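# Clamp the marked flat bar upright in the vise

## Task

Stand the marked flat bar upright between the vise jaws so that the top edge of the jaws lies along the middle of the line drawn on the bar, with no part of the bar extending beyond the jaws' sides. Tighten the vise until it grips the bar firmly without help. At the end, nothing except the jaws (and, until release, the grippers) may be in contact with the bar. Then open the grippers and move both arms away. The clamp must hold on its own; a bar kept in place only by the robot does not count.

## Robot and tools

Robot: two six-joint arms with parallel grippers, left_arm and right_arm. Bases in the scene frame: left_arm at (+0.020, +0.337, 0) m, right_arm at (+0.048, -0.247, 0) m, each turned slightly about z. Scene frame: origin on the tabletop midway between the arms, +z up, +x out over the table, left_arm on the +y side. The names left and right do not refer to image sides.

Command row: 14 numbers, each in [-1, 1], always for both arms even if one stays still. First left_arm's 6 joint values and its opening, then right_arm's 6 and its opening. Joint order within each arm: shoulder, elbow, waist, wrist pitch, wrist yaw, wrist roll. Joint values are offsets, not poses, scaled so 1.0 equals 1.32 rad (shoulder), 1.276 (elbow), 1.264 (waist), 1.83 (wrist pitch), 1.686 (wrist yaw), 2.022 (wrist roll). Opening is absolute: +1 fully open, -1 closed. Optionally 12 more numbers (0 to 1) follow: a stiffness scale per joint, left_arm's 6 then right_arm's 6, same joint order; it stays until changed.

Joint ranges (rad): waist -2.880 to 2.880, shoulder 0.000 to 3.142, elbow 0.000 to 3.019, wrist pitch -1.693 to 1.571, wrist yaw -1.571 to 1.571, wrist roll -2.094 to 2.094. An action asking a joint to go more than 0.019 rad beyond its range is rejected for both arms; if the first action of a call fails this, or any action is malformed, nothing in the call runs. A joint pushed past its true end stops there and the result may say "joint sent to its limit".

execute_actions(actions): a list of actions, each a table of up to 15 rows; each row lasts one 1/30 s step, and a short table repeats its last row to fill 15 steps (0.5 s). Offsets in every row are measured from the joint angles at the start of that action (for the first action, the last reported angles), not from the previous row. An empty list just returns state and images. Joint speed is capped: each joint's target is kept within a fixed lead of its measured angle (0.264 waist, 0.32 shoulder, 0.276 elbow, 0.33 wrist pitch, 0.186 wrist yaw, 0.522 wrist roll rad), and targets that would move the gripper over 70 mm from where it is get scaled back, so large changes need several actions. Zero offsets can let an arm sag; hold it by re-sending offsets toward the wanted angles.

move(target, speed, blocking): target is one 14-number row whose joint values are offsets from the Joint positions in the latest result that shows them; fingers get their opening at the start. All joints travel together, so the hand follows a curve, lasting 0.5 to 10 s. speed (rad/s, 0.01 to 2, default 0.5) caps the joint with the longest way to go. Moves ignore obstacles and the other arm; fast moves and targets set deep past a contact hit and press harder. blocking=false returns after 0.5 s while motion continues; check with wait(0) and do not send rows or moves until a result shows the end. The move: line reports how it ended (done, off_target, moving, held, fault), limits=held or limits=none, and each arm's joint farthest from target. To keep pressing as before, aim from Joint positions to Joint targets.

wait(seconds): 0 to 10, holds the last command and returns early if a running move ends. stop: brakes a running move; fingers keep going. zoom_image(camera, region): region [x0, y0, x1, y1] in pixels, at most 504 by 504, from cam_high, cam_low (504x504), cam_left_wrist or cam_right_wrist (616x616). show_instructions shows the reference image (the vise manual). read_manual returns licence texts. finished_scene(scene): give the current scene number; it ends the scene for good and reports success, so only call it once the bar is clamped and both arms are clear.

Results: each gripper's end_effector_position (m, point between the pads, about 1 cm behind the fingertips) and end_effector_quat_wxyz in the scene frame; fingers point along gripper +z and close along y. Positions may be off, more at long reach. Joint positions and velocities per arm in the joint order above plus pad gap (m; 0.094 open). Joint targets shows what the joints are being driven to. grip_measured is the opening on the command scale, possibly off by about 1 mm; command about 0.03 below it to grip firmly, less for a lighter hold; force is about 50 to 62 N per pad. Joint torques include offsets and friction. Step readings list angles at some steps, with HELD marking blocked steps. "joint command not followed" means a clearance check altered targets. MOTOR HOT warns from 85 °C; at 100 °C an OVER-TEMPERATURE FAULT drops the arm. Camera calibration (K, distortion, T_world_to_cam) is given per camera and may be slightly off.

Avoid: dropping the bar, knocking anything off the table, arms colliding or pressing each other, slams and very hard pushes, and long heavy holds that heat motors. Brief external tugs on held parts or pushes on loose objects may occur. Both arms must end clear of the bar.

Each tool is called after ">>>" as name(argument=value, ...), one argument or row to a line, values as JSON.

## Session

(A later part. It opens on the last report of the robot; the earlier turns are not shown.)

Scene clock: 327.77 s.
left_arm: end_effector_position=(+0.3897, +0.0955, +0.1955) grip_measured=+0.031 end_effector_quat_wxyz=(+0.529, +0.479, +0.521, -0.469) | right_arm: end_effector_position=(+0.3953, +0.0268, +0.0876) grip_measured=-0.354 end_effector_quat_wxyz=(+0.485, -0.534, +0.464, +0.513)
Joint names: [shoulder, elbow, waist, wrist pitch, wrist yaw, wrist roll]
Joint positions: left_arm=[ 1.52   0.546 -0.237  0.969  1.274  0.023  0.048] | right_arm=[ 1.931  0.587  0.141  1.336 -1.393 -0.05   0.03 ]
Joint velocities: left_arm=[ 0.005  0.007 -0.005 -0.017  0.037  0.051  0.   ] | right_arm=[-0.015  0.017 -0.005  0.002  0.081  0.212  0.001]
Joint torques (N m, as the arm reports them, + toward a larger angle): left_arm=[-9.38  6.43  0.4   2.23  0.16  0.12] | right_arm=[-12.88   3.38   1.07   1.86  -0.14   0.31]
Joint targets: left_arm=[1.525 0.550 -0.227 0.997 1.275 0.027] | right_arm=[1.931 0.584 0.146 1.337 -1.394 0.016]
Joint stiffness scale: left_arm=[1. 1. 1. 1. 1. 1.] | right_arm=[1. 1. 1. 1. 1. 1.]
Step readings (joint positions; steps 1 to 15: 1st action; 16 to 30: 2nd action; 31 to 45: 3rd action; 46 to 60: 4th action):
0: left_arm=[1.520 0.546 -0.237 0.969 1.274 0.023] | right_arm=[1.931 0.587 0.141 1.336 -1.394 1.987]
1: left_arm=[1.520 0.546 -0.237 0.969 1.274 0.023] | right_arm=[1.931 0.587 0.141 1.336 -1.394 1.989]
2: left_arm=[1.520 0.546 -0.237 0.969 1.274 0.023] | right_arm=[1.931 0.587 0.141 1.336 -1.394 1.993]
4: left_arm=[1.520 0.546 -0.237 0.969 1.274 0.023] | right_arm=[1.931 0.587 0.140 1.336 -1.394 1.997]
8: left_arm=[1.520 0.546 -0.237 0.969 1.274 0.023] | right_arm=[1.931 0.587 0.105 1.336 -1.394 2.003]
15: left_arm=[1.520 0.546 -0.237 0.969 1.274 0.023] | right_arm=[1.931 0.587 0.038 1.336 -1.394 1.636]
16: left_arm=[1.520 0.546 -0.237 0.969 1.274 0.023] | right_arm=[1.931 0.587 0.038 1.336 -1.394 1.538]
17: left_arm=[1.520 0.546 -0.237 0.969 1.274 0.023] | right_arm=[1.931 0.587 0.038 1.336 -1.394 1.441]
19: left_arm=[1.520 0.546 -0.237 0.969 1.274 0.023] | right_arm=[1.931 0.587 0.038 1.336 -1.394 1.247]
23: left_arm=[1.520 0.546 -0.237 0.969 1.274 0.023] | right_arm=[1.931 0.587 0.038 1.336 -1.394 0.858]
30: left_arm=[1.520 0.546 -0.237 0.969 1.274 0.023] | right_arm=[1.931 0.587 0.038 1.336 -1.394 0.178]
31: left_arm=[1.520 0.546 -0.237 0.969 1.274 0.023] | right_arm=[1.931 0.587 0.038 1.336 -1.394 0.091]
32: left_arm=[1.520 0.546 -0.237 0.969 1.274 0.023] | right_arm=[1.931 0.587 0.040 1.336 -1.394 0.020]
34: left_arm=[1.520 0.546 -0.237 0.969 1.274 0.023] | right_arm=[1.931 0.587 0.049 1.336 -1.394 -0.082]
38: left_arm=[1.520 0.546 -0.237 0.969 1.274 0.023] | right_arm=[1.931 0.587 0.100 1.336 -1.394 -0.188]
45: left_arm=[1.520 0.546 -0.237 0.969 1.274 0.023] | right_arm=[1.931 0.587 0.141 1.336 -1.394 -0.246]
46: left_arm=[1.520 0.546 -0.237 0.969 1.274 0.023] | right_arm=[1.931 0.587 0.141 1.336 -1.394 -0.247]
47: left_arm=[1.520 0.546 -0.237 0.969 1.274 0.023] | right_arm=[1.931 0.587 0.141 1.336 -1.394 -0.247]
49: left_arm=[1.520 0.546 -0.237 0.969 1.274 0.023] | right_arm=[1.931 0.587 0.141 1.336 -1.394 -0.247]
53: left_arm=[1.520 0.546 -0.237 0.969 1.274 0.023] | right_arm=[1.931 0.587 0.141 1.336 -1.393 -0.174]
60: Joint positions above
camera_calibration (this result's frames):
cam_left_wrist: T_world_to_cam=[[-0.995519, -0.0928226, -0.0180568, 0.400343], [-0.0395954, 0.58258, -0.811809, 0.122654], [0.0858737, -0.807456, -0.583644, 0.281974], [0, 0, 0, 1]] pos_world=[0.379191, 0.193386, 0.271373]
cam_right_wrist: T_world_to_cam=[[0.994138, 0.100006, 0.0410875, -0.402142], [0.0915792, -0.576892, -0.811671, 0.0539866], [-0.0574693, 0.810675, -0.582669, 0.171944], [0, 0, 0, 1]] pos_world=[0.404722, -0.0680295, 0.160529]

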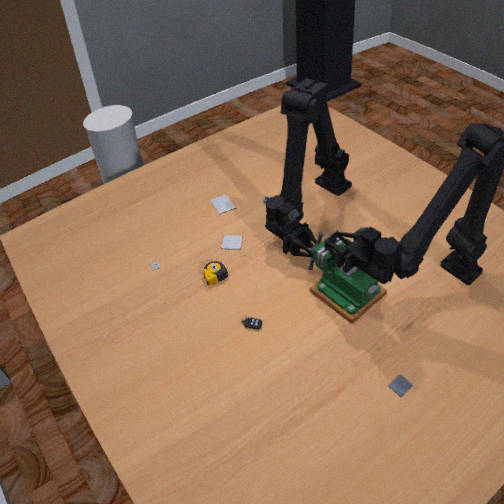

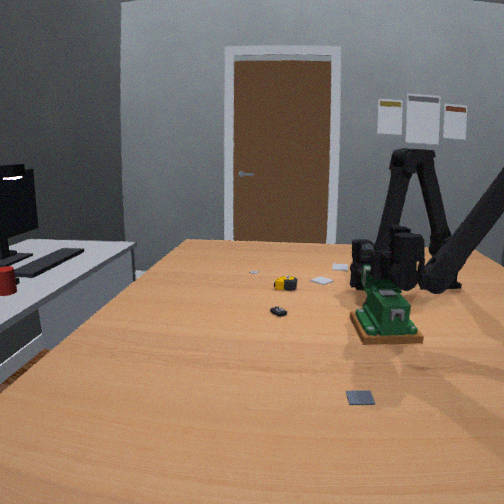

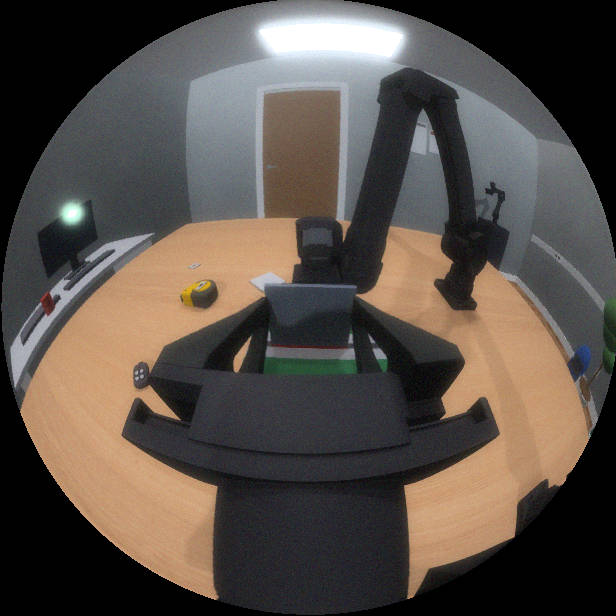

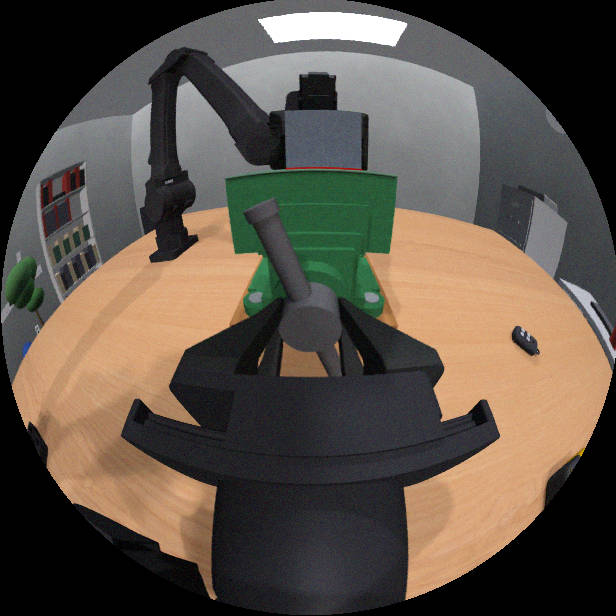

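>>> execute_actions(
  actions=[
    [[0.004,0.003,0.008,0.0153,0.001,0.002,-0.03, 0,-0.002,0.004,0.0005,0,0.1,-0.43],[0.004,0.003,0.008,0.0153,0.001,0.002,-0.03, 0,-0.002,0.004,0.0005,0,0.14,-0.43],[0.004,0.003,0.008,0.0153,0.001,0.002,-0.03, 0,-0.002,0.004,0.0005,0,0.18,-0.43],[0.004,0.003,0.008,0.0153,0.001,0.002,-0.03, 0,-0.002,0.004,0.0005,0,0.22,-0.43],[0.004,0.003,0.008,0.0153,0.001,0.002,-0.03, 0,-0.002,0.004,0.0005,0,0.26,-0.43],[0.004,0.003,0.008,0.0153,0.001,0.002,-0.03, 0,-0.002,0.004,0.0005,0,0.3,-0.43]],
  ],
)

Scene clock: 330.30 s.
left_arm: end_effector_position=(+0.3897, +0.0955, +0.1955) grip_measured=+0.031 end_effector_quat_wxyz=(+0.529, +0.479, +0.521, -0.469) | right_arm: end_effector_position=(+0.3952, +0.0271, +0.0876) grip_measured=-0.354 end_effector_quat_wxyz=(+0.332, -0.392, +0.589, +0.624)
Joint names: [shoulder, elbow, waist, wrist pitch, wrist yaw, wrist roll]
Joint positions: left_arm=[ 1.52   0.546 -0.237  0.969  1.274  0.023  0.048] | right_arm=[ 1.931  0.587  0.142  1.336 -1.393  0.486  0.03 ]
Joint velocities: left_arm=[-0.015  0.002 -0.005 -0.017  0.081 -0.066 -0.   ] | right_arm=[ 0.005 -0.007 -0.024  0.007  0.007  0.256 -0.001]
Joint torques (N m, as the arm reports them, + toward a larger angle): left_arm=[-9.18  6.47 -0.44  2.08  0.14 -0.01] | right_arm=[-12.94   3.43   1.07   1.91  -0.13   0.26]
Joint targets: left_arm=[1.525 0.550 -0.227 0.997 1.275 0.027] | right_arm=[1.931 0.584 0.147 1.337 -1.393 0.557]
Joint stiffness scale: left_arm=[1. 1. 1. 1. 1. 1.] | right_arm=[1. 1. 1. 1. 1. 1.]
Step readings (joint positions):
0: left_arm=[1.520 0.546 -0.237 0.969 1.274 0.023] | right_arm=[1.931 0.587 0.141 1.336 -1.393 -0.016]
1: left_arm=[1.520 0.546 -0.237 0.969 1.274 0.023] | right_arm=[1.931 0.587 0.141 1.336 -1.393 0.004]
2: left_arm=[1.520 0.546 -0.237 0.969 1.274 0.023] | right_arm=[1.931 0.587 0.142 1.336 -1.393 0.039]
4: left_arm=[1.520 0.546 -0.237 0.969 1.274 0.023] | right_arm=[1.931 0.587 0.142 1.336 -1.393 0.134]
8: left_arm=[1.520 0.546 -0.237 0.969 1.274 0.023] | right_arm=[1.931 0.587 0.142 1.336 -1.393 0.350]
15: Joint positions above
camera_calibration (this result's frames):
cam_left_wrist: T_world_to_cam=[[-0.995519, -0.0928226, -0.0180568, 0.400343], [-0.0395954, 0.58258, -0.811809, 0.122654], [0.0858737, -0.807456, -0.583644, 0.281974], [0, 0, 0, 1]] pos_world=[0.379191, 0.193386, 0.271373]
cam_right_wrist: T_world_to_cam=[[0.875444, 0.0879233, -0.475254, -0.309579], [-0.326315, -0.617845, -0.715392, 0.211988], [-0.356533, 0.781369, -0.512198, 0.28453], [0, 0, 0, 1]] pos_world=[0.441638, -0.0641275, 0.150262]

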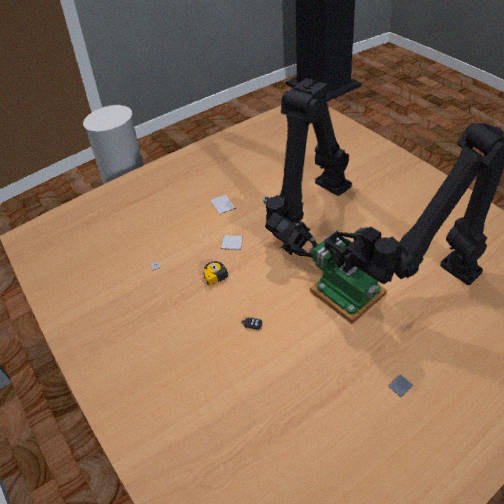

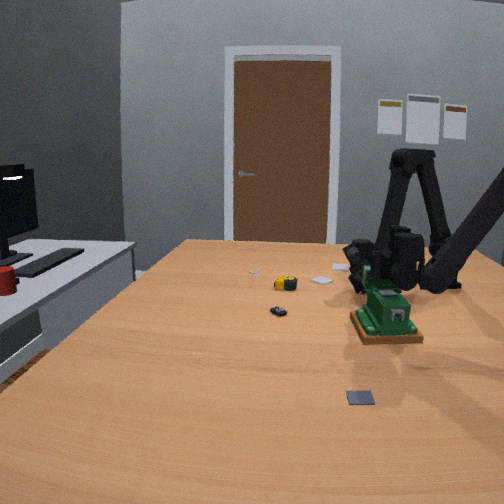

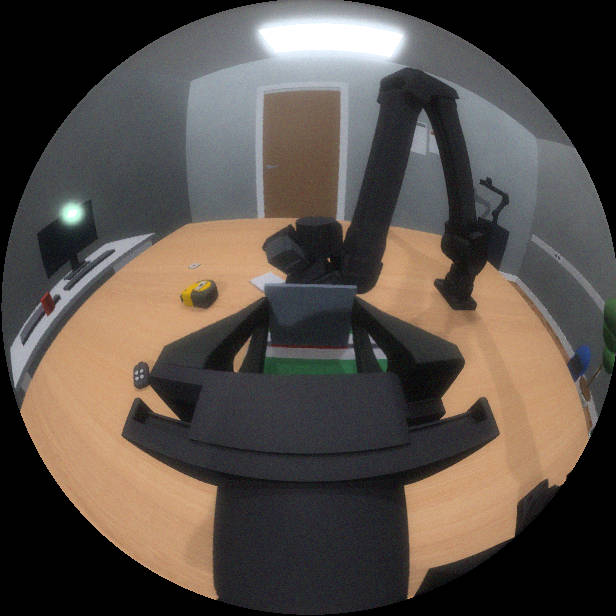

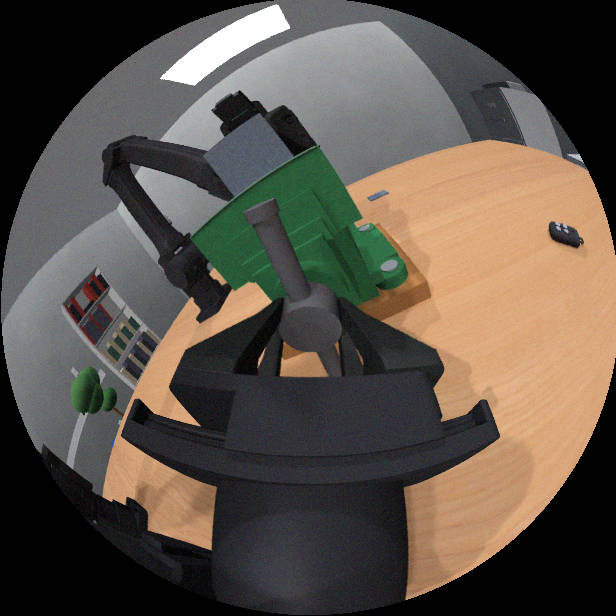

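>>> zoom_image(
  camera="cam_left_wrist",
  region=[230, 320, 390, 385],
)

Region (230, 320, 390, 385) of cam_left_wrist's 616x616 image, scaled by 3.150, with more detail than that image has; it fills the top 205 rows of this view, and the rest is white.

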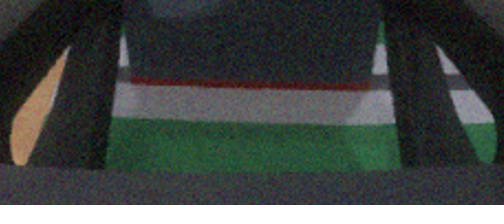

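>>> execute_actions(
  actions=[
    [[0.004,0.003,0.012,0.0153,0.001,0.002,-0.03, 0,-0.002,0.004,0.0005,0,0.1,-0.43],[0.004,0.003,0.012,0.0153,0.001,0.002,-0.03, 0,-0.002,0.004,0.0005,0,0.14,-0.43],[0.004,0.003,0.012,0.0153,0.001,0.002,-0.03, 0,-0.002,0.004,0.0005,0,0.18,-0.43],[0.004,0.003,0.012,0.0153,0.001,0.002,-0.03, 0,-0.002,0.004,0.0005,0,0.22,-0.43],[0.004,0.003,0.012,0.0153,0.001,0.002,-0.03, 0,-0.002,0.004,0.0005,0,0.26,-0.43],[0.004,0.003,0.012,0.0153,0.001,0.002,-0.03, 0,-0.002,0.004,0.0005,0,0.3,-0.43]],
  ],
)

Scene clock: 332.37 s.
left_arm: end_effector_position=(+0.3897, +0.0955, +0.1955) grip_measured=+0.031 end_effector_quat_wxyz=(+0.529, +0.479, +0.521, -0.469) | right_arm: end_effector_position=(+0.3951, +0.0274, +0.0876) grip_measured=-0.355 end_effector_quat_wxyz=(+0.155, -0.222, +0.672, +0.689)
Joint names: [shoulder, elbow, waist, wrist pitch, wrist yaw, wrist roll]
Joint positions: left_arm=[ 1.52   0.546 -0.237  0.969  1.274  0.023  0.048] | right_arm=[ 1.931  0.587  0.143  1.336 -1.392  1.022  0.03 ]
Joint velocities: left_arm=[-0.015 -0.007  0.005 -0.002 -0.037  0.051 -0.   ] | right_arm=[ 0.005  0.022 -0.005  0.012 -0.066  0.212 -0.   ]
Joint torques (N m, as the arm reports them, + toward a larger angle): left_arm=[-9.04  6.58  1.06  1.81  0.23 -0.02] | right_arm=[-13.02   3.46   1.     1.95  -0.15   0.26]
Joint targets: left_arm=[1.525 0.550 -0.222 0.997 1.275 0.027] | right_arm=[1.931 0.584 0.147 1.337 -1.393 1.093]
Joint stiffness scale: left_arm=[1. 1. 1. 1. 1. 1.] | right_arm=[1. 1. 1. 1. 1. 1.]
Step readings (joint positions):
0: left_arm=[1.520 0.546 -0.237 0.969 1.274 0.023] | right_arm=[1.931 0.587 0.142 1.336 -1.393 0.523]
1: left_arm=[1.520 0.546 -0.237 0.969 1.274 0.023] | right_arm=[1.931 0.587 0.142 1.336 -1.393 0.542]
2: left_arm=[1.520 0.546 -0.237 0.969 1.274 0.023] | right_arm=[1.931 0.587 0.142 1.336 -1.393 0.577]
4: left_arm=[1.520 0.546 -0.237 0.969 1.274 0.023] | right_arm=[1.931 0.587 0.143 1.336 -1.393 0.671]
8: left_arm=[1.520 0.546 -0.237 0.969 1.274 0.023] | right_arm=[1.931 0.587 0.143 1.336 -1.393 0.886]
15: Joint positions above
camera_calibration (this result's frames):
cam_left_wrist: T_world_to_cam=[[-0.995519, -0.0928226, -0.0180568, 0.400343], [-0.0395954, 0.58258, -0.811809, 0.122654], [0.0858737, -0.807456, -0.583644, 0.281974], [0, 0, 0, 1]] pos_world=[0.379191, 0.193386, 0.271373]
cam_right_wrist: T_world_to_cam=[[0.511834, 0.0515624, -0.857536, -0.131395], [-0.636309, -0.64789, -0.418747, 0.309467], [-0.577181, 0.759987, -0.298802, 0.353367], [0, 0, 0, 1]] pos_world=[0.468126, -0.0612782, 0.1225]

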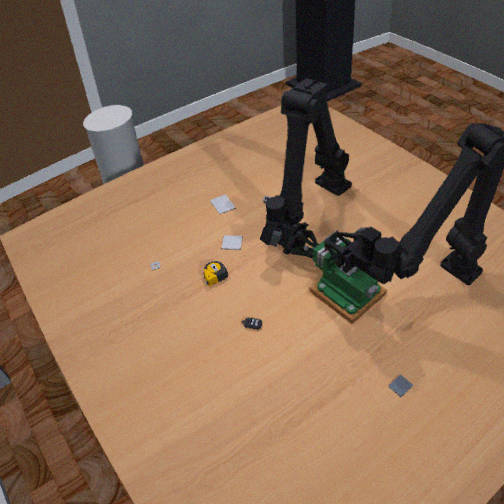

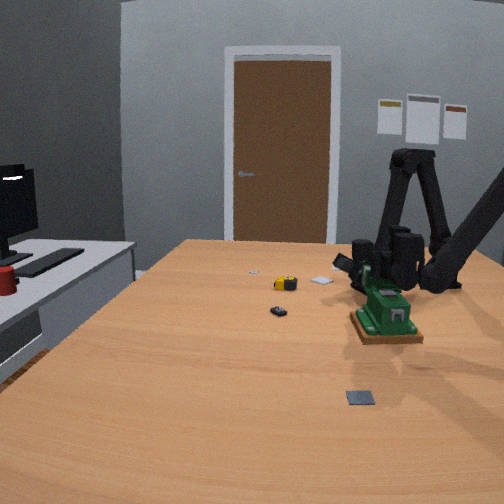

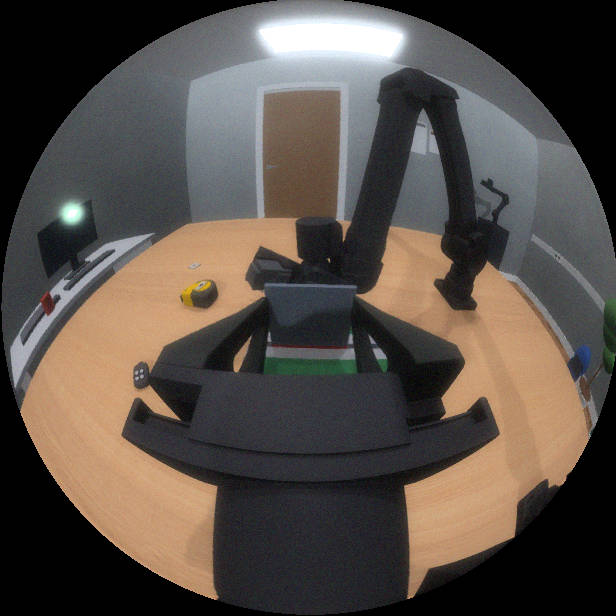

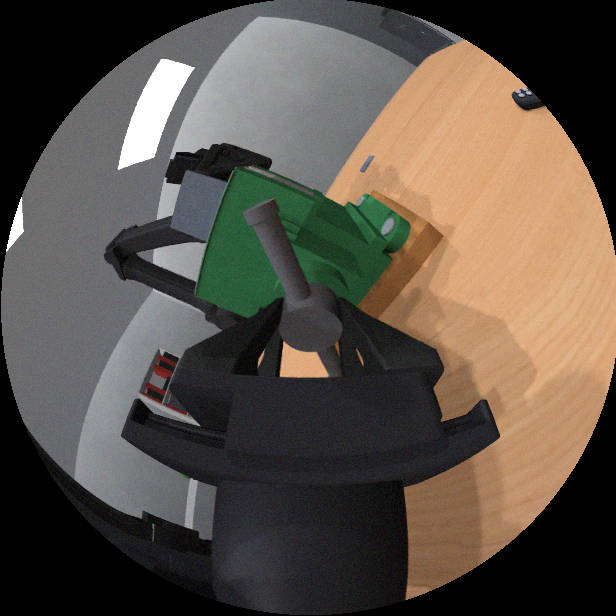

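>>> execute_actions(
  actions=[
    [[0.004,0.003,0.010,0.0153,0.001,0.002,-0.03, 0,-0.002,0.004,0.0005,0,0.12,-0.43],[0.004,0.003,0.010,0.0153,0.001,0.002,-0.03, 0,-0.002,0.004,0.0005,0,0.17,-0.43],[0.004,0.003,0.010,0.0153,0.001,0.002,-0.03, 0,-0.002,0.004,0.0005,0,0.22,-0.43],[0.004,0.003,0.010,0.0153,0.001,0.002,-0.03, 0,-0.002,0.004,0.0005,0,0.27,-0.43],[0.004,0.003,0.010,0.0153,0.001,0.002,-0.03, 0,-0.002,0.004,0.0005,0,0.32,-0.43],[0.004,0.003,0.010,0.0153,0.001,0.002,-0.03, 0,-0.002,0.004,0.0005,0,0.37,-0.43],[0.004,0.003,0.010,0.0153,0.001,0.002,-0.03, 0,-0.002,0.004,0.0005,0,0.42,-0.43],[0.004,0.003,0.010,0.0153,0.001,0.002,-0.03, 0,-0.002,0.004,0.0005,0,0.46,-0.43],[0.004,0.003,0.010,0.0153,0.001,0.002,-0.03, 0,-0.002,0.004,0.0005,0,0.5,-0.43]],
  ],
)

>>> zoom_image(
  camera="cam_left_wrist",
  region=[230, 320, 390, 385],
)

Scene clock: 334.80 s.
left_arm: end_effector_position=(+0.3897, +0.0955, +0.1955) grip_measured=+0.031 end_effector_quat_wxyz=(+0.529, +0.479, +0.521, -0.469) | right_arm: end_effector_position=(+0.3953, +0.0278, +0.0876) grip_measured=-0.355 end_effector_quat_wxyz=(-0.153, +0.086, +0.702, +0.690)
Joint names: [shoulder, elbow, waist, wrist pitch, wrist yaw, wrist roll]
Joint positions: left_arm=[ 1.52   0.546 -0.237  0.969  1.274  0.023  0.048] | right_arm=[ 1.931  0.587  0.144  1.336 -1.389  1.903  0.03 ]
Joint velocities: left_arm=[-0.005 -0.002  0.005  0.012 -0.022 -0.081 -0.   ] | right_arm=[-0.005 -0.002 -0.024 -0.002  0.037  0.608 -0.   ]
Joint torques (N m, as the arm reports them, + toward a larger angle): left_arm=[-9.45  6.51  1.23  1.98  0.21 -0.06] | right_arm=[-12.99   3.4    1.15   1.95  -0.26   0.21]
Joint targets: left_arm=[1.525 0.550 -0.224 0.997 1.275 0.027] | right_arm=[1.931 0.584 0.148 1.337 -1.392 2.033]
Joint stiffness scale: left_arm=[1. 1. 1. 1. 1. 1.] | right_arm=[1. 1. 1. 1. 1. 1.]
Step readings (joint positions):
0: left_arm=[1.520 0.546 -0.237 0.969 1.274 0.023] | right_arm=[1.931 0.587 0.143 1.336 -1.392 1.058]
1: left_arm=[1.520 0.546 -0.237 0.969 1.274 0.023] | right_arm=[1.931 0.587 0.143 1.336 -1.392 1.083]
2: left_arm=[1.520 0.546 -0.237 0.969 1.274 0.023] | right_arm=[1.931 0.587 0.143 1.336 -1.392 1.127]
4: left_arm=[1.520 0.546 -0.237 0.969 1.274 0.023] | right_arm=[1.931 0.587 0.143 1.336 -1.391 1.247]
8: left_arm=[1.520 0.546 -0.237 0.969 1.274 0.023] | right_arm=[1.931 0.587 0.144 1.336 -1.390 1.561]
15: Joint positions above
camera_calibration (this result's frames):
cam_left_wrist: T_world_to_cam=[[-0.995519, -0.0928226, -0.0180568, 0.400343], [-0.0395954, 0.58258, -0.811809, 0.122654], [0.0858737, -0.807456, -0.583644, 0.281974], [0, 0, 0, 1]] pos_world=[0.379191, 0.193386, 0.271373]
cam_right_wrist: T_world_to_cam=[[-0.333207, -0.0312083, -0.942337, 0.21225], [-0.707284, -0.652629, 0.271707, 0.277574], [-0.623476, 0.757034, 0.195388, 0.328223], [0, 0, 0, 1]] pos_world=[0.471686, -0.0606988, 0.0604617]

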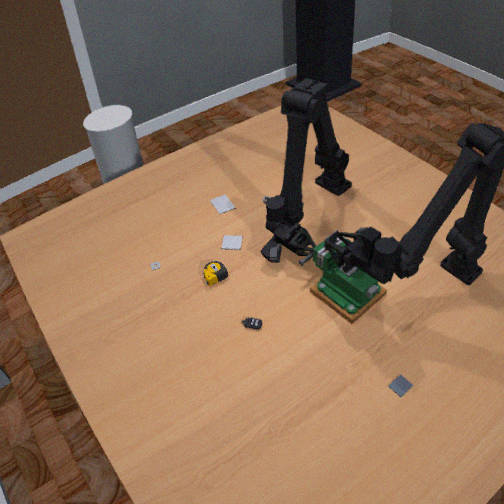

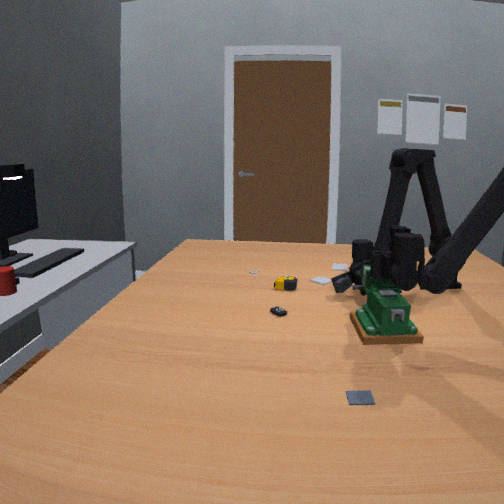

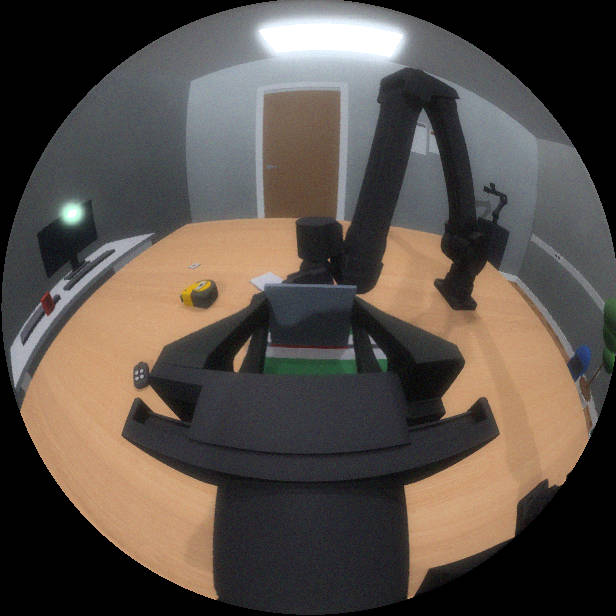

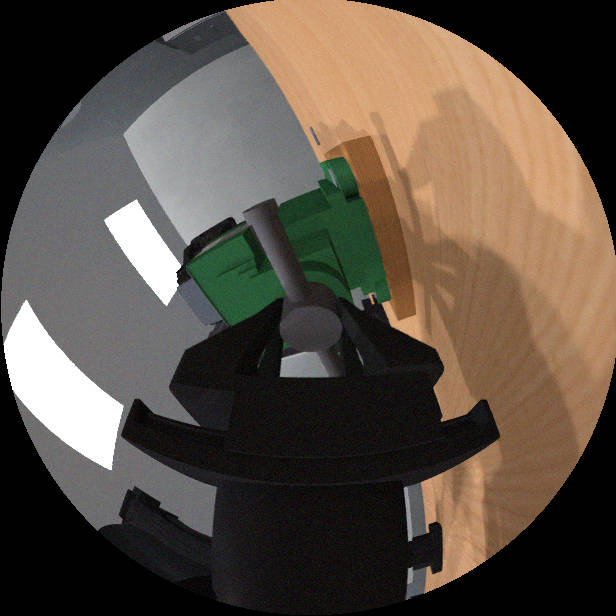

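Region (230, 320, 390, 385) of cam_left_wrist's 616x616 image, scaled by 3.150, with more detail than that image has; it fills the top 205 rows of this view, and the rest is white.

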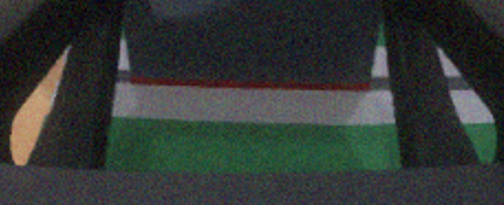

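>>> execute_actions(
  actions=[
    [[0.004,0.003,0.008,0.0153,0.001,0.002,-0.03, 0,-0.002,0.002,0.0005,0,0.05,0.0],[0.004,0.003,0.008,0.0153,0.001,0.002,-0.03, 0,-0.002,0.002,0.0005,0,0.05,0.5],[0.004,0.003,0.008,0.0153,0.001,0.002,-0.03, 0,-0.002,0.002,0.0005,0,-0.9,0.5],[0.004,0.003,0.008,0.0153,0.001,0.002,-0.03, 0,-0.002,0.002,0.0005,0,-0.9,0.5],[0.004,0.003,0.008,0.0153,0.001,0.002,-0.03, 0,-0.002,0.002,0.0005,0,-0.9,0.5],[0.004,0.003,0.008,0.0153,0.001,0.002,-0.03, 0,-0.002,0.002,0.0005,0,-0.9,0.5],[0.004,0.003,0.008,0.0153,0.001,0.002,-0.03, 0,-0.002,0.002,0.0005,0,-0.9,0.5],[0.004,0.003,0.008,0.0153,0.001,0.002,-0.03, 0,-0.002,0.002,0.0005,0,-0.9,0.5],[0.004,0.003,0.008,0.0153,0.001,0.002,-0.03, 0,-0.002,0.002,0.0005,0,-0.9,0.5],[0.004,0.003,0.008,0.0153,0.001,0.002,-0.03, 0,-0.002,0.002,0.0005,0,-0.9,0.5],[0.004,0.003,0.008,0.0153,0.001,0.002,-0.03, 0,-0.002,0.002,0.0005,0,-0.9,0.5],[0.004,0.003,0.008,0.0153,0.001,0.002,-0.03, 0,-0.002,0.002,0.0005,0,-0.9,0.5],[0.004,0.003,0.008,0.0153,0.001,0.002,-0.03, 0,-0.002,0.002,0.0005,0,-0.425,0.4],[0.004,0.003,0.008,0.0153,0.001,0.002,-0.03, 0,-0.002,0.002,0.0005,0,-0.425,0.25],[0.004,0.003,0.008,0.0153,0.001,0.002,-0.03, 0,-0.002,0.002,0.0005,0,-0.425,0.1]],
    [[0.004,0.003,0.008,0.0153,0.001,0.002,-0.03, 0,-0.002,0.004,0.0005,0,0,-0.05],[0.004,0.003,0.008,0.0153,0.001,0.002,-0.03, 0,-0.002,0.004,0.0005,0,0,-0.2],[0.004,0.003,0.008,0.0153,0.001,0.002,-0.03, 0,-0.002,0.004,0.0005,0,0,-0.32],[0.004,0.003,0.008,0.0153,0.001,0.002,-0.03, 0,-0.002,0.004,0.0005,0,0,-0.45],[0.004,0.003,0.008,0.0153,0.001,0.002,-0.03, 0,-0.002,0.004,0.0005,0,0,-0.45],[0.004,0.003,0.008,0.0153,0.001,0.002,-0.03, 0,-0.002,0.004,0.0005,0,0.1,-0.45],[0.004,0.003,0.008,0.0153,0.001,0.002,-0.03, 0,-0.002,0.004,0.0005,0,0.15,-0.45],[0.004,0.003,0.008,0.0153,0.001,0.002,-0.03, 0,-0.002,0.004,0.0005,0,0.2,-0.45],[0.004,0.003,0.008,0.0153,0.001,0.002,-0.03, 0,-0.002,0.004,0.0005,0,0.25,-0.45],[0.004,0.003,0.008,0.0153,0.001,0.002,-0.03, 0,-0.002,0.004,0.0005,0,0.3,-0.45],[0.004,0.003,0.008,0.0153,0.001,0.002,-0.03, 0,-0.002,0.004,0.0005,0,0.35,-0.45],[0.004,0.003,0.008,0.0153,0.001,0.002,-0.03, 0,-0.002,0.004,0.0005,0,0.4,-0.45],[0.004,0.003,0.008,0.0153,0.001,0.002,-0.03, 0,-0.002,0.004,0.0005,0,0.45,-0.45],[0.004,0.003,0.008,0.0153,0.001,0.002,-0.03, 0,-0.002,0.004,0.0005,0,0.49,-0.45]],
  ],
)

>>> zoom_image(
  camera="cam_left_wrist",
  region=[230, 320, 390, 385],
)

Scene clock: 342.57 s.
left_arm: end_effector_position=(+0.3897, +0.0955, +0.1955) grip_measured=+0.031 end_effector_quat_wxyz=(+0.529, +0.479, +0.521, -0.469) | right_arm: end_effector_position=(+0.3952, +0.0281, +0.0876) grip_measured=-0.353 end_effector_quat_wxyz=(-0.078, +0.010, +0.708, +0.702)
Joint names: [shoulder, elbow, waist, wrist pitch, wrist yaw, wrist roll]
Joint positions: left_arm=[ 1.52   0.546 -0.237  0.969  1.274  0.023  0.048] | right_arm=[ 1.931  0.587  0.145  1.336 -1.389  1.687  0.03 ]
Joint velocities: left_arm=[-0.015  0.002 -0.005  0.007 -0.022 -0.007  0.   ] | right_arm=[-0.005  0.002  0.005  0.007 -0.007  1.985 -0.   ]
Joint torques (N m, as the arm reports them, + toward a larger angle): left_arm=[-8.58  6.67  0.56  1.77  0.18 -0.04] | right_arm=[-13.01   3.52   0.83   1.77  -0.11   0.27]
Joint targets: left_arm=[1.525 0.550 -0.227 0.997 1.275 0.027] | right_arm=[1.931 0.584 0.149 1.337 -1.389 2.016]
Joint stiffness scale: left_arm=[1. 1. 1. 1. 1. 1.] | right_arm=[1. 1. 1. 1. 1. 1.]
Step readings (joint positions; steps 1 to 15: 1st action; 16 to 30: 2nd action):
0: left_arm=[1.520 0.546 -0.237 0.969 1.274 0.023] | right_arm=[1.931 0.587 0.144 1.336 -1.389 1.998]
1: left_arm=[1.520 0.546 -0.237 0.969 1.274 0.023] | right_arm=[1.931 0.587 0.144 1.336 -1.389 1.998]
2: left_arm=[1.520 0.546 -0.237 0.969 1.274 0.023] | right_arm=[1.931 0.587 0.144 1.336 -1.389 1.998]
4: left_arm=[1.520 0.546 -0.237 0.969 1.274 0.023] | right_arm=[1.931 0.587 0.144 1.336 -1.389 1.823]
8: left_arm=[1.520 0.546 -0.237 0.969 1.274 0.023] | right_arm=[1.931 0.587 0.144 1.336 -1.389 1.435]
15: left_arm=[1.520 0.546 -0.237 0.969 1.274 0.023] | right_arm=[1.931 0.587 0.144 1.336 -1.389 1.025]
16: left_arm=[1.520 0.546 -0.237 0.969 1.274 0.023] | right_arm=[1.931 0.587 0.144 1.336 -1.389 1.025]
17: left_arm=[1.520 0.546 -0.237 0.969 1.274 0.023] | right_arm=[1.931 0.587 0.144 1.336 -1.389 1.025]
19: left_arm=[1.520 0.546 -0.237 0.969 1.274 0.023] | right_arm=[1.931 0.587 0.144 1.336 -1.389 1.025]
23: left_arm=[1.520 0.546 -0.237 0.969 1.274 0.023] | right_arm=[1.931 0.587 0.144 1.336 -1.389 1.148]
30: Joint positions above
camera_calibration (this result's frames):
cam_left_wrist: T_world_to_cam=[[-0.995519, -0.0928226, -0.0180568, 0.400343], [-0.0395954, 0.58258, -0.811809, 0.122654], [0.0858737, -0.807456, -0.583644, 0.281974], [0, 0, 0, 1]] pos_world=[0.379191, 0.193386, 0.271373]
cam_right_wrist: T_world_to_cam=[[-0.124516, -0.0110835, -0.992156, 0.133556], [-0.747282, -0.656768, 0.101121, 0.308559], [-0.652737, 0.754011, 0.0734959, 0.350284], [0, 0, 0, 1]] pos_world=[0.475854, -0.0599862, 0.0755619]

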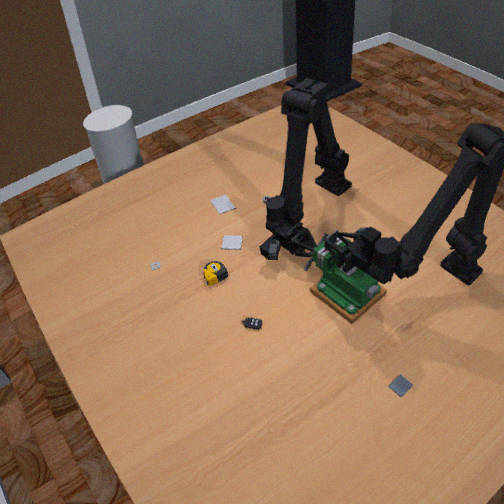

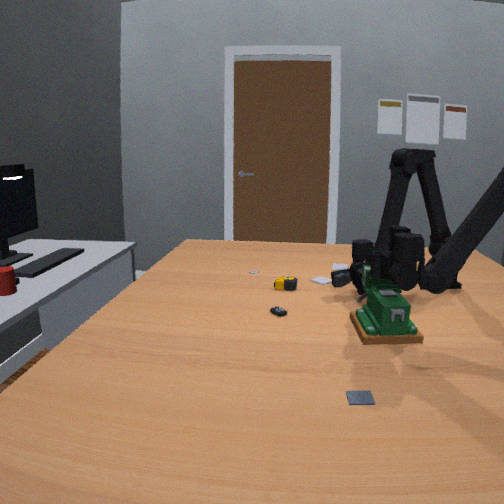

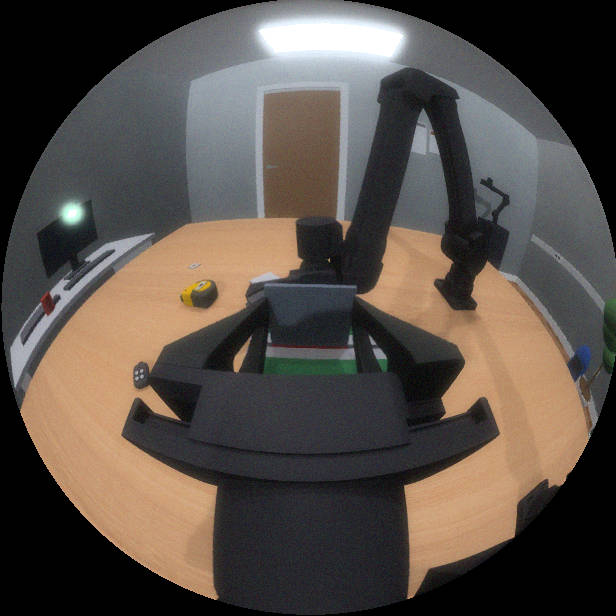

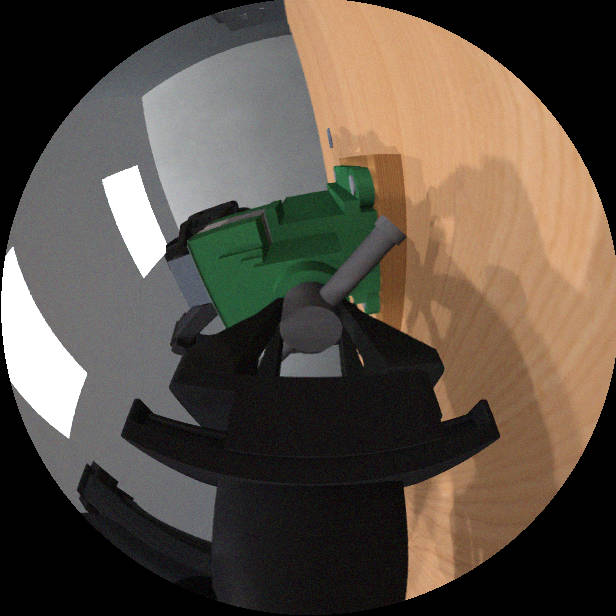

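Region (230, 320, 390, 385) of cam_left_wrist's 616x616 image, scaled by 3.150, with more detail than that image has; it fills the top 205 rows of this view, and the rest is white.

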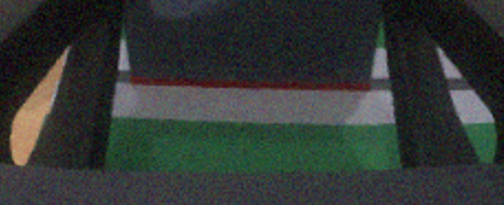

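>>> execute_actions(
  actions=[
    [[0.004,0.003,0.008,0.0153,0.001,0.002,-0.03, 0,-0.002,0.003,0.0005,0,0.15,0.1],[0.004,0.003,0.008,0.0153,0.001,0.002,-0.03, 0,-0.002,0.003,0.0005,0,0.15,0.6],[0.004,0.003,0.008,0.0153,0.001,0.002,-0.03, 0,-0.002,-0.008,0.0005,0,0.15,0.6],[0.004,0.003,0.008,0.0153,0.001,0.002,-0.03, 0,-0.002,-0.02,0.0005,0,0.15,0.6],[0.004,0.003,0.008,0.0153,0.001,0.002,-0.03, 0,-0.002,-0.032,0.0005,0,0.15,0.6],[0.004,0.003,0.008,0.0153,0.001,0.002,-0.03, 0,-0.002,-0.044,0.0005,0,0.15,0.6],[0.004,0.003,0.008,0.0153,0.001,0.002,-0.03, 0,-0.002,-0.056,0.0005,0,0.15,0.6],[0.004,0.003,0.008,0.0153,0.001,0.002,-0.03, 0,-0.002,-0.068,0.0005,0,0.15,0.6],[0.004,0.003,0.008,0.0153,0.001,0.002,-0.03, 0,-0.002,-0.077,0.0005,0,0.15,0.6],[0.004,0.003,0.008,0.0153,0.001,0.002,-0.03, 0,-0.002,-0.077,0.0005,0,0.15,0.6],[0.004,0.003,0.008,0.0153,0.001,0.002,-0.03, 0,-0.002,-0.077,0.0005,0,0.15,0.6],[0.004,0.003,0.008,0.0153,0.001,0.002,-0.03, 0,-0.002,-0.077,0.0005,0,-0.95,0.6]],
    [[0.004,0.003,0.008,0.0153,0.001,0.002,-0.03, 0,-0.002,0,0.0005,0,-0.92,0.6]],
    [[0.004,0.003,0.008,0.0153,0.001,0.002,-0.03, 0,-0.002,0.01,0.0005,0,-0.15,0.6],[0.004,0.003,0.008,0.0153,0.001,0.002,-0.03, 0,-0.002,0.02,0.0005,0,-0.15,0.6],[0.004,0.003,0.008,0.0153,0.001,0.002,-0.03, 0,-0.002,0.03,0.0005,0,-0.15,0.6],[0.004,0.003,0.008,0.0153,0.001,0.002,-0.03, 0,-0.002,0.04,0.0005,0,-0.15,0.6],[0.004,0.003,0.008,0.0153,0.001,0.002,-0.03, 0,-0.002,0.05,0.0005,0,-0.15,0.6],[0.004,0.003,0.008,0.0153,0.001,0.002,-0.03, 0,-0.002,0.06,0.0005,0,-0.15,0.6],[0.004,0.003,0.008,0.0153,0.001,0.002,-0.03, 0,-0.002,0.07,0.0005,0,-0.15,0.6],[0.004,0.003,0.008,0.0153,0.001,0.002,-0.03, 0,-0.002,0.079,0.0005,0,-0.15,0.6],[0.004,0.003,0.008,0.0153,0.001,0.002,-0.03, 0,-0.002,0.079,0.0005,0,-0.15,0.6],[0.004,0.003,0.008,0.0153,0.001,0.002,-0.03, 0,-0.002,0.079,0.0005,0,-0.15,0.6],[0.004,0.003,0.008,0.0153,0.001,0.002,-0.03, 0,-0.002,0.079,0.0005,0,-0.15,0.6],[0.004,0.003,0.008,0.0153,0.001,0.002,-0.03, 0,-0.002,0.079,0.0005,0,-0.15,0.6],[0.004,0.003,0.008,0.0153,0.001,0.002,-0.03, 0,-0.002,0.079,0.0005,0,-0.15,0.45],[0.004,0.003,0.008,0.0153,0.001,0.002,-0.03, 0,-0.002,0.079,0.0005,0,-0.15,0.3],[0.004,0.003,0.008,0.0153,0.001,0.002,-0.03, 0,-0.002,0.079,0.0005,0,-0.15,0.15]],
    [[0.004,0.003,0.008,0.0153,0.001,0.002,-0.03, 0,-0.002,0.004,0.0005,0,0,0.0],[0.004,0.003,0.008,0.0153,0.001,0.002,-0.03, 0,-0.002,0.004,0.0005,0,0,-0.15],[0.004,0.003,0.008,0.0153,0.001,0.002,-0.03, 0,-0.002,0.004,0.0005,0,0,-0.28],[0.004,0.003,0.008,0.0153,0.001,0.002,-0.03, 0,-0.002,0.004,0.0005,0,0,-0.38],[0.004,0.003,0.008,0.0153,0.001,0.002,-0.03, 0,-0.002,0.004,0.0005,0,0,-0.45],[0.004,0.003,0.008,0.0153,0.001,0.002,-0.03, 0,-0.002,0.004,0.0005,0,0,-0.45],[0.004,0.003,0.008,0.0153,0.001,0.002,-0.03, 0,-0.002,0.004,0.0005,0,0.07,-0.45]],
  ],
)

>>> zoom_image(
  camera="cam_left_wrist",
  region=[230, 320, 390, 385],
)

>>> zoom_image(
  camera="cam_right_wrist",
  region=[225, 130, 405, 200],
)

Scene clock: 350.83 s.
left_arm: end_effector_position=(+0.3897, +0.0955, +0.1955) grip_measured=+0.031 end_effector_quat_wxyz=(+0.529, +0.479, +0.521, -0.469) | right_arm: end_effector_position=(+0.3953, +0.0286, +0.0875) grip_measured=-0.353 end_effector_quat_wxyz=(+0.480, -0.528, +0.471, +0.518)
Joint names: [shoulder, elbow, waist, wrist pitch, wrist yaw, wrist roll]
Joint positions: left_arm=[ 1.52   0.546 -0.237  0.969  1.274  0.023  0.048] | right_arm=[ 1.931  0.587  0.146  1.336 -1.386 -0.027  0.03 ]
Joint velocities: left_arm=[ 0.005 -0.002 -0.005 -0.017 -0.081 -0.051 -0.   ] | right_arm=[-0.005  0.002 -0.005 -0.002 -0.051  0.066  0.001]
Joint torques (N m, as the arm reports them, + toward a larger angle): left_arm=[-8.77  6.61  0.55  1.67  0.17 -0.03] | right_arm=[-12.92   3.38   1.14   1.87  -0.17   0.3 ]
Joint targets: left_arm=[1.525 0.550 -0.227 0.997 1.275 0.027] | right_arm=[1.931 0.584 0.151 1.337 -1.388 0.022]
Joint stiffness scale: left_arm=[1. 1. 1. 1. 1. 1.] | right_arm=[1. 1. 1. 1. 1. 1.]
Step readings (joint positions; steps 1 to 15: 1st action; 16 to 30: 2nd action; 31 to 45: 3rd action; 46 to 60: 4th action):
0: left_arm=[1.520 0.546 -0.237 0.969 1.274 0.023] | right_arm=[1.931 0.587 0.146 1.336 -1.388 1.982]
1: left_arm=[1.520 0.546 -0.237 0.969 1.274 0.023] | right_arm=[1.931 0.587 0.146 1.336 -1.388 1.982]
2: left_arm=[1.520 0.546 -0.237 0.969 1.274 0.023] | right_arm=[1.931 0.587 0.146 1.336 -1.388 1.982]
4: left_arm=[1.520 0.546 -0.237 0.969 1.274 0.023] | right_arm=[1.931 0.587 0.144 1.336 -1.388 1.982]
8: left_arm=[1.520 0.546 -0.237 0.969 1.274 0.023] | right_arm=[1.931 0.587 0.110 1.336 -1.388 1.982]
15: left_arm=[1.520 0.546 -0.237 0.969 1.274 0.023] | right_arm=[1.931 0.587 0.043 1.336 -1.388 1.613]
16: left_arm=[1.520 0.546 -0.237 0.969 1.274 0.023] | right_arm=[1.931 0.587 0.043 1.336 -1.388 1.516]
17: left_arm=[1.520 0.546 -0.237 0.969 1.274 0.023] | right_arm=[1.931 0.587 0.043 1.336 -1.388 1.419]
19: left_arm=[1.520 0.546 -0.237 0.969 1.274 0.023] | right_arm=[1.931 0.587 0.043 1.336 -1.388 1.224]
23: left_arm=[1.520 0.546 -0.237 0.969 1.274 0.023] | right_arm=[1.931 0.587 0.043 1.336 -1.388 0.835]
30: left_arm=[1.520 0.546 -0.237 0.969 1.274 0.023] | right_arm=[1.931 0.587 0.043 1.336 -1.388 0.158]
31: left_arm=[1.520 0.546 -0.237 0.969 1.274 0.023] | right_arm=[1.931 0.587 0.043 1.336 -1.388 0.095]
32: left_arm=[1.520 0.546 -0.237 0.969 1.274 0.023] | right_arm=[1.931 0.587 0.045 1.336 -1.388 0.050]
34: left_arm=[1.520 0.546 -0.237 0.969 1.274 0.023] | right_arm=[1.931 0.587 0.054 1.336 -1.388 -0.015]
38: left_arm=[1.520 0.546 -0.237 0.969 1.274 0.023] | right_arm=[1.931 0.587 0.104 1.336 -1.388 -0.083]
45: left_arm=[1.520 0.546 -0.237 0.969 1.274 0.023] | right_arm=[1.931 0.587 0.146 1.336 -1.388 -0.120]
46: left_arm=[1.520 0.546 -0.237 0.969 1.274 0.023] | right_arm=[1.931 0.587 0.146 1.336 -1.388 -0.120]
47: left_arm=[1.520 0.546 -0.237 0.969 1.274 0.023] | right_arm=[1.931 0.587 0.146 1.336 -1.388 -0.120]
49: left_arm=[1.520 0.546 -0.237 0.969 1.274 0.023] | right_arm=[1.931 0.587 0.146 1.336 -1.387 -0.120]
53: left_arm=[1.520 0.546 -0.237 0.969 1.274 0.023] | right_arm=[1.931 0.587 0.146 1.336 -1.386 -0.086]
60: Joint positions above
camera_calibration (this result's frames):
cam_left_wrist: T_world_to_cam=[[-0.995519, -0.0928226, -0.0180568, 0.400343], [-0.0395954, 0.58258, -0.811809, 0.122654], [0.0858737, -0.807456, -0.583644, 0.281974], [0, 0, 0, 1]] pos_world=[0.379191, 0.193386, 0.271373]
cam_right_wrist: T_world_to_cam=[[0.99505, 0.097764, 0.0178449, -0.400492], [0.071453, -0.579005, -0.812187, 0.0629981], [-0.0690704, 0.809442, -0.583124, 0.175188], [0, 0, 0, 1]] pos_world=[0.406108, -0.0661745, 0.160469]

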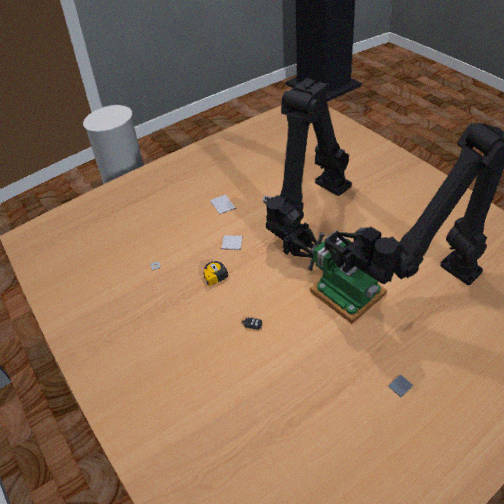

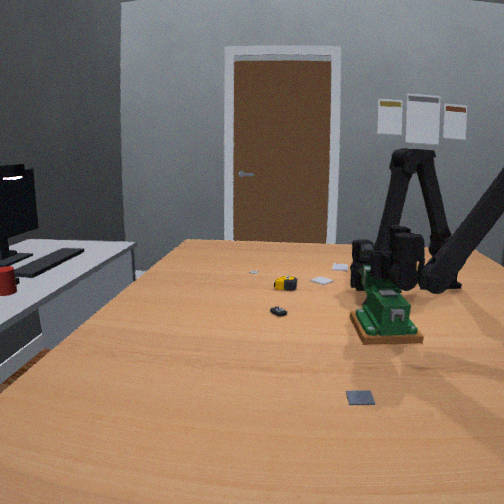

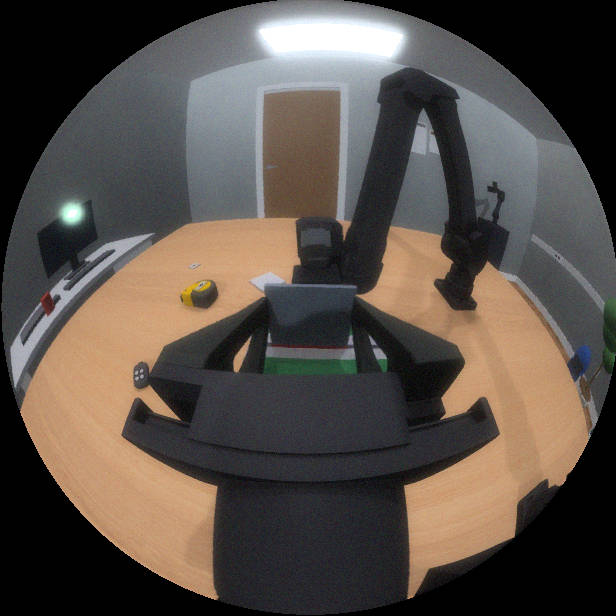

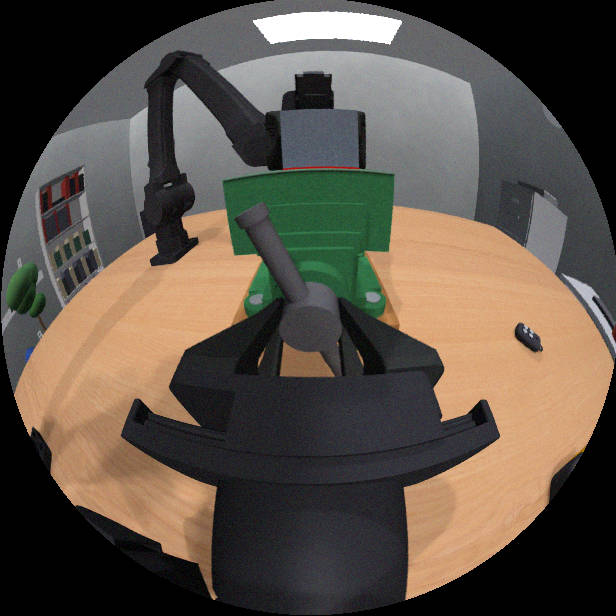

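Region (230, 320, 390, 385) of cam_left_wrist's 616x616 image, scaled by 3.150, with more detail than that image has; it fills the top 205 rows of this view, and the rest is white.

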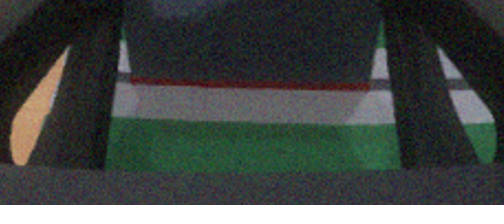

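Region (225, 130, 405, 200) of cam_right_wrist's 616x616 image, scaled by 2.800, with more detail than that image has.

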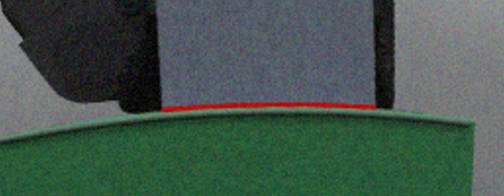

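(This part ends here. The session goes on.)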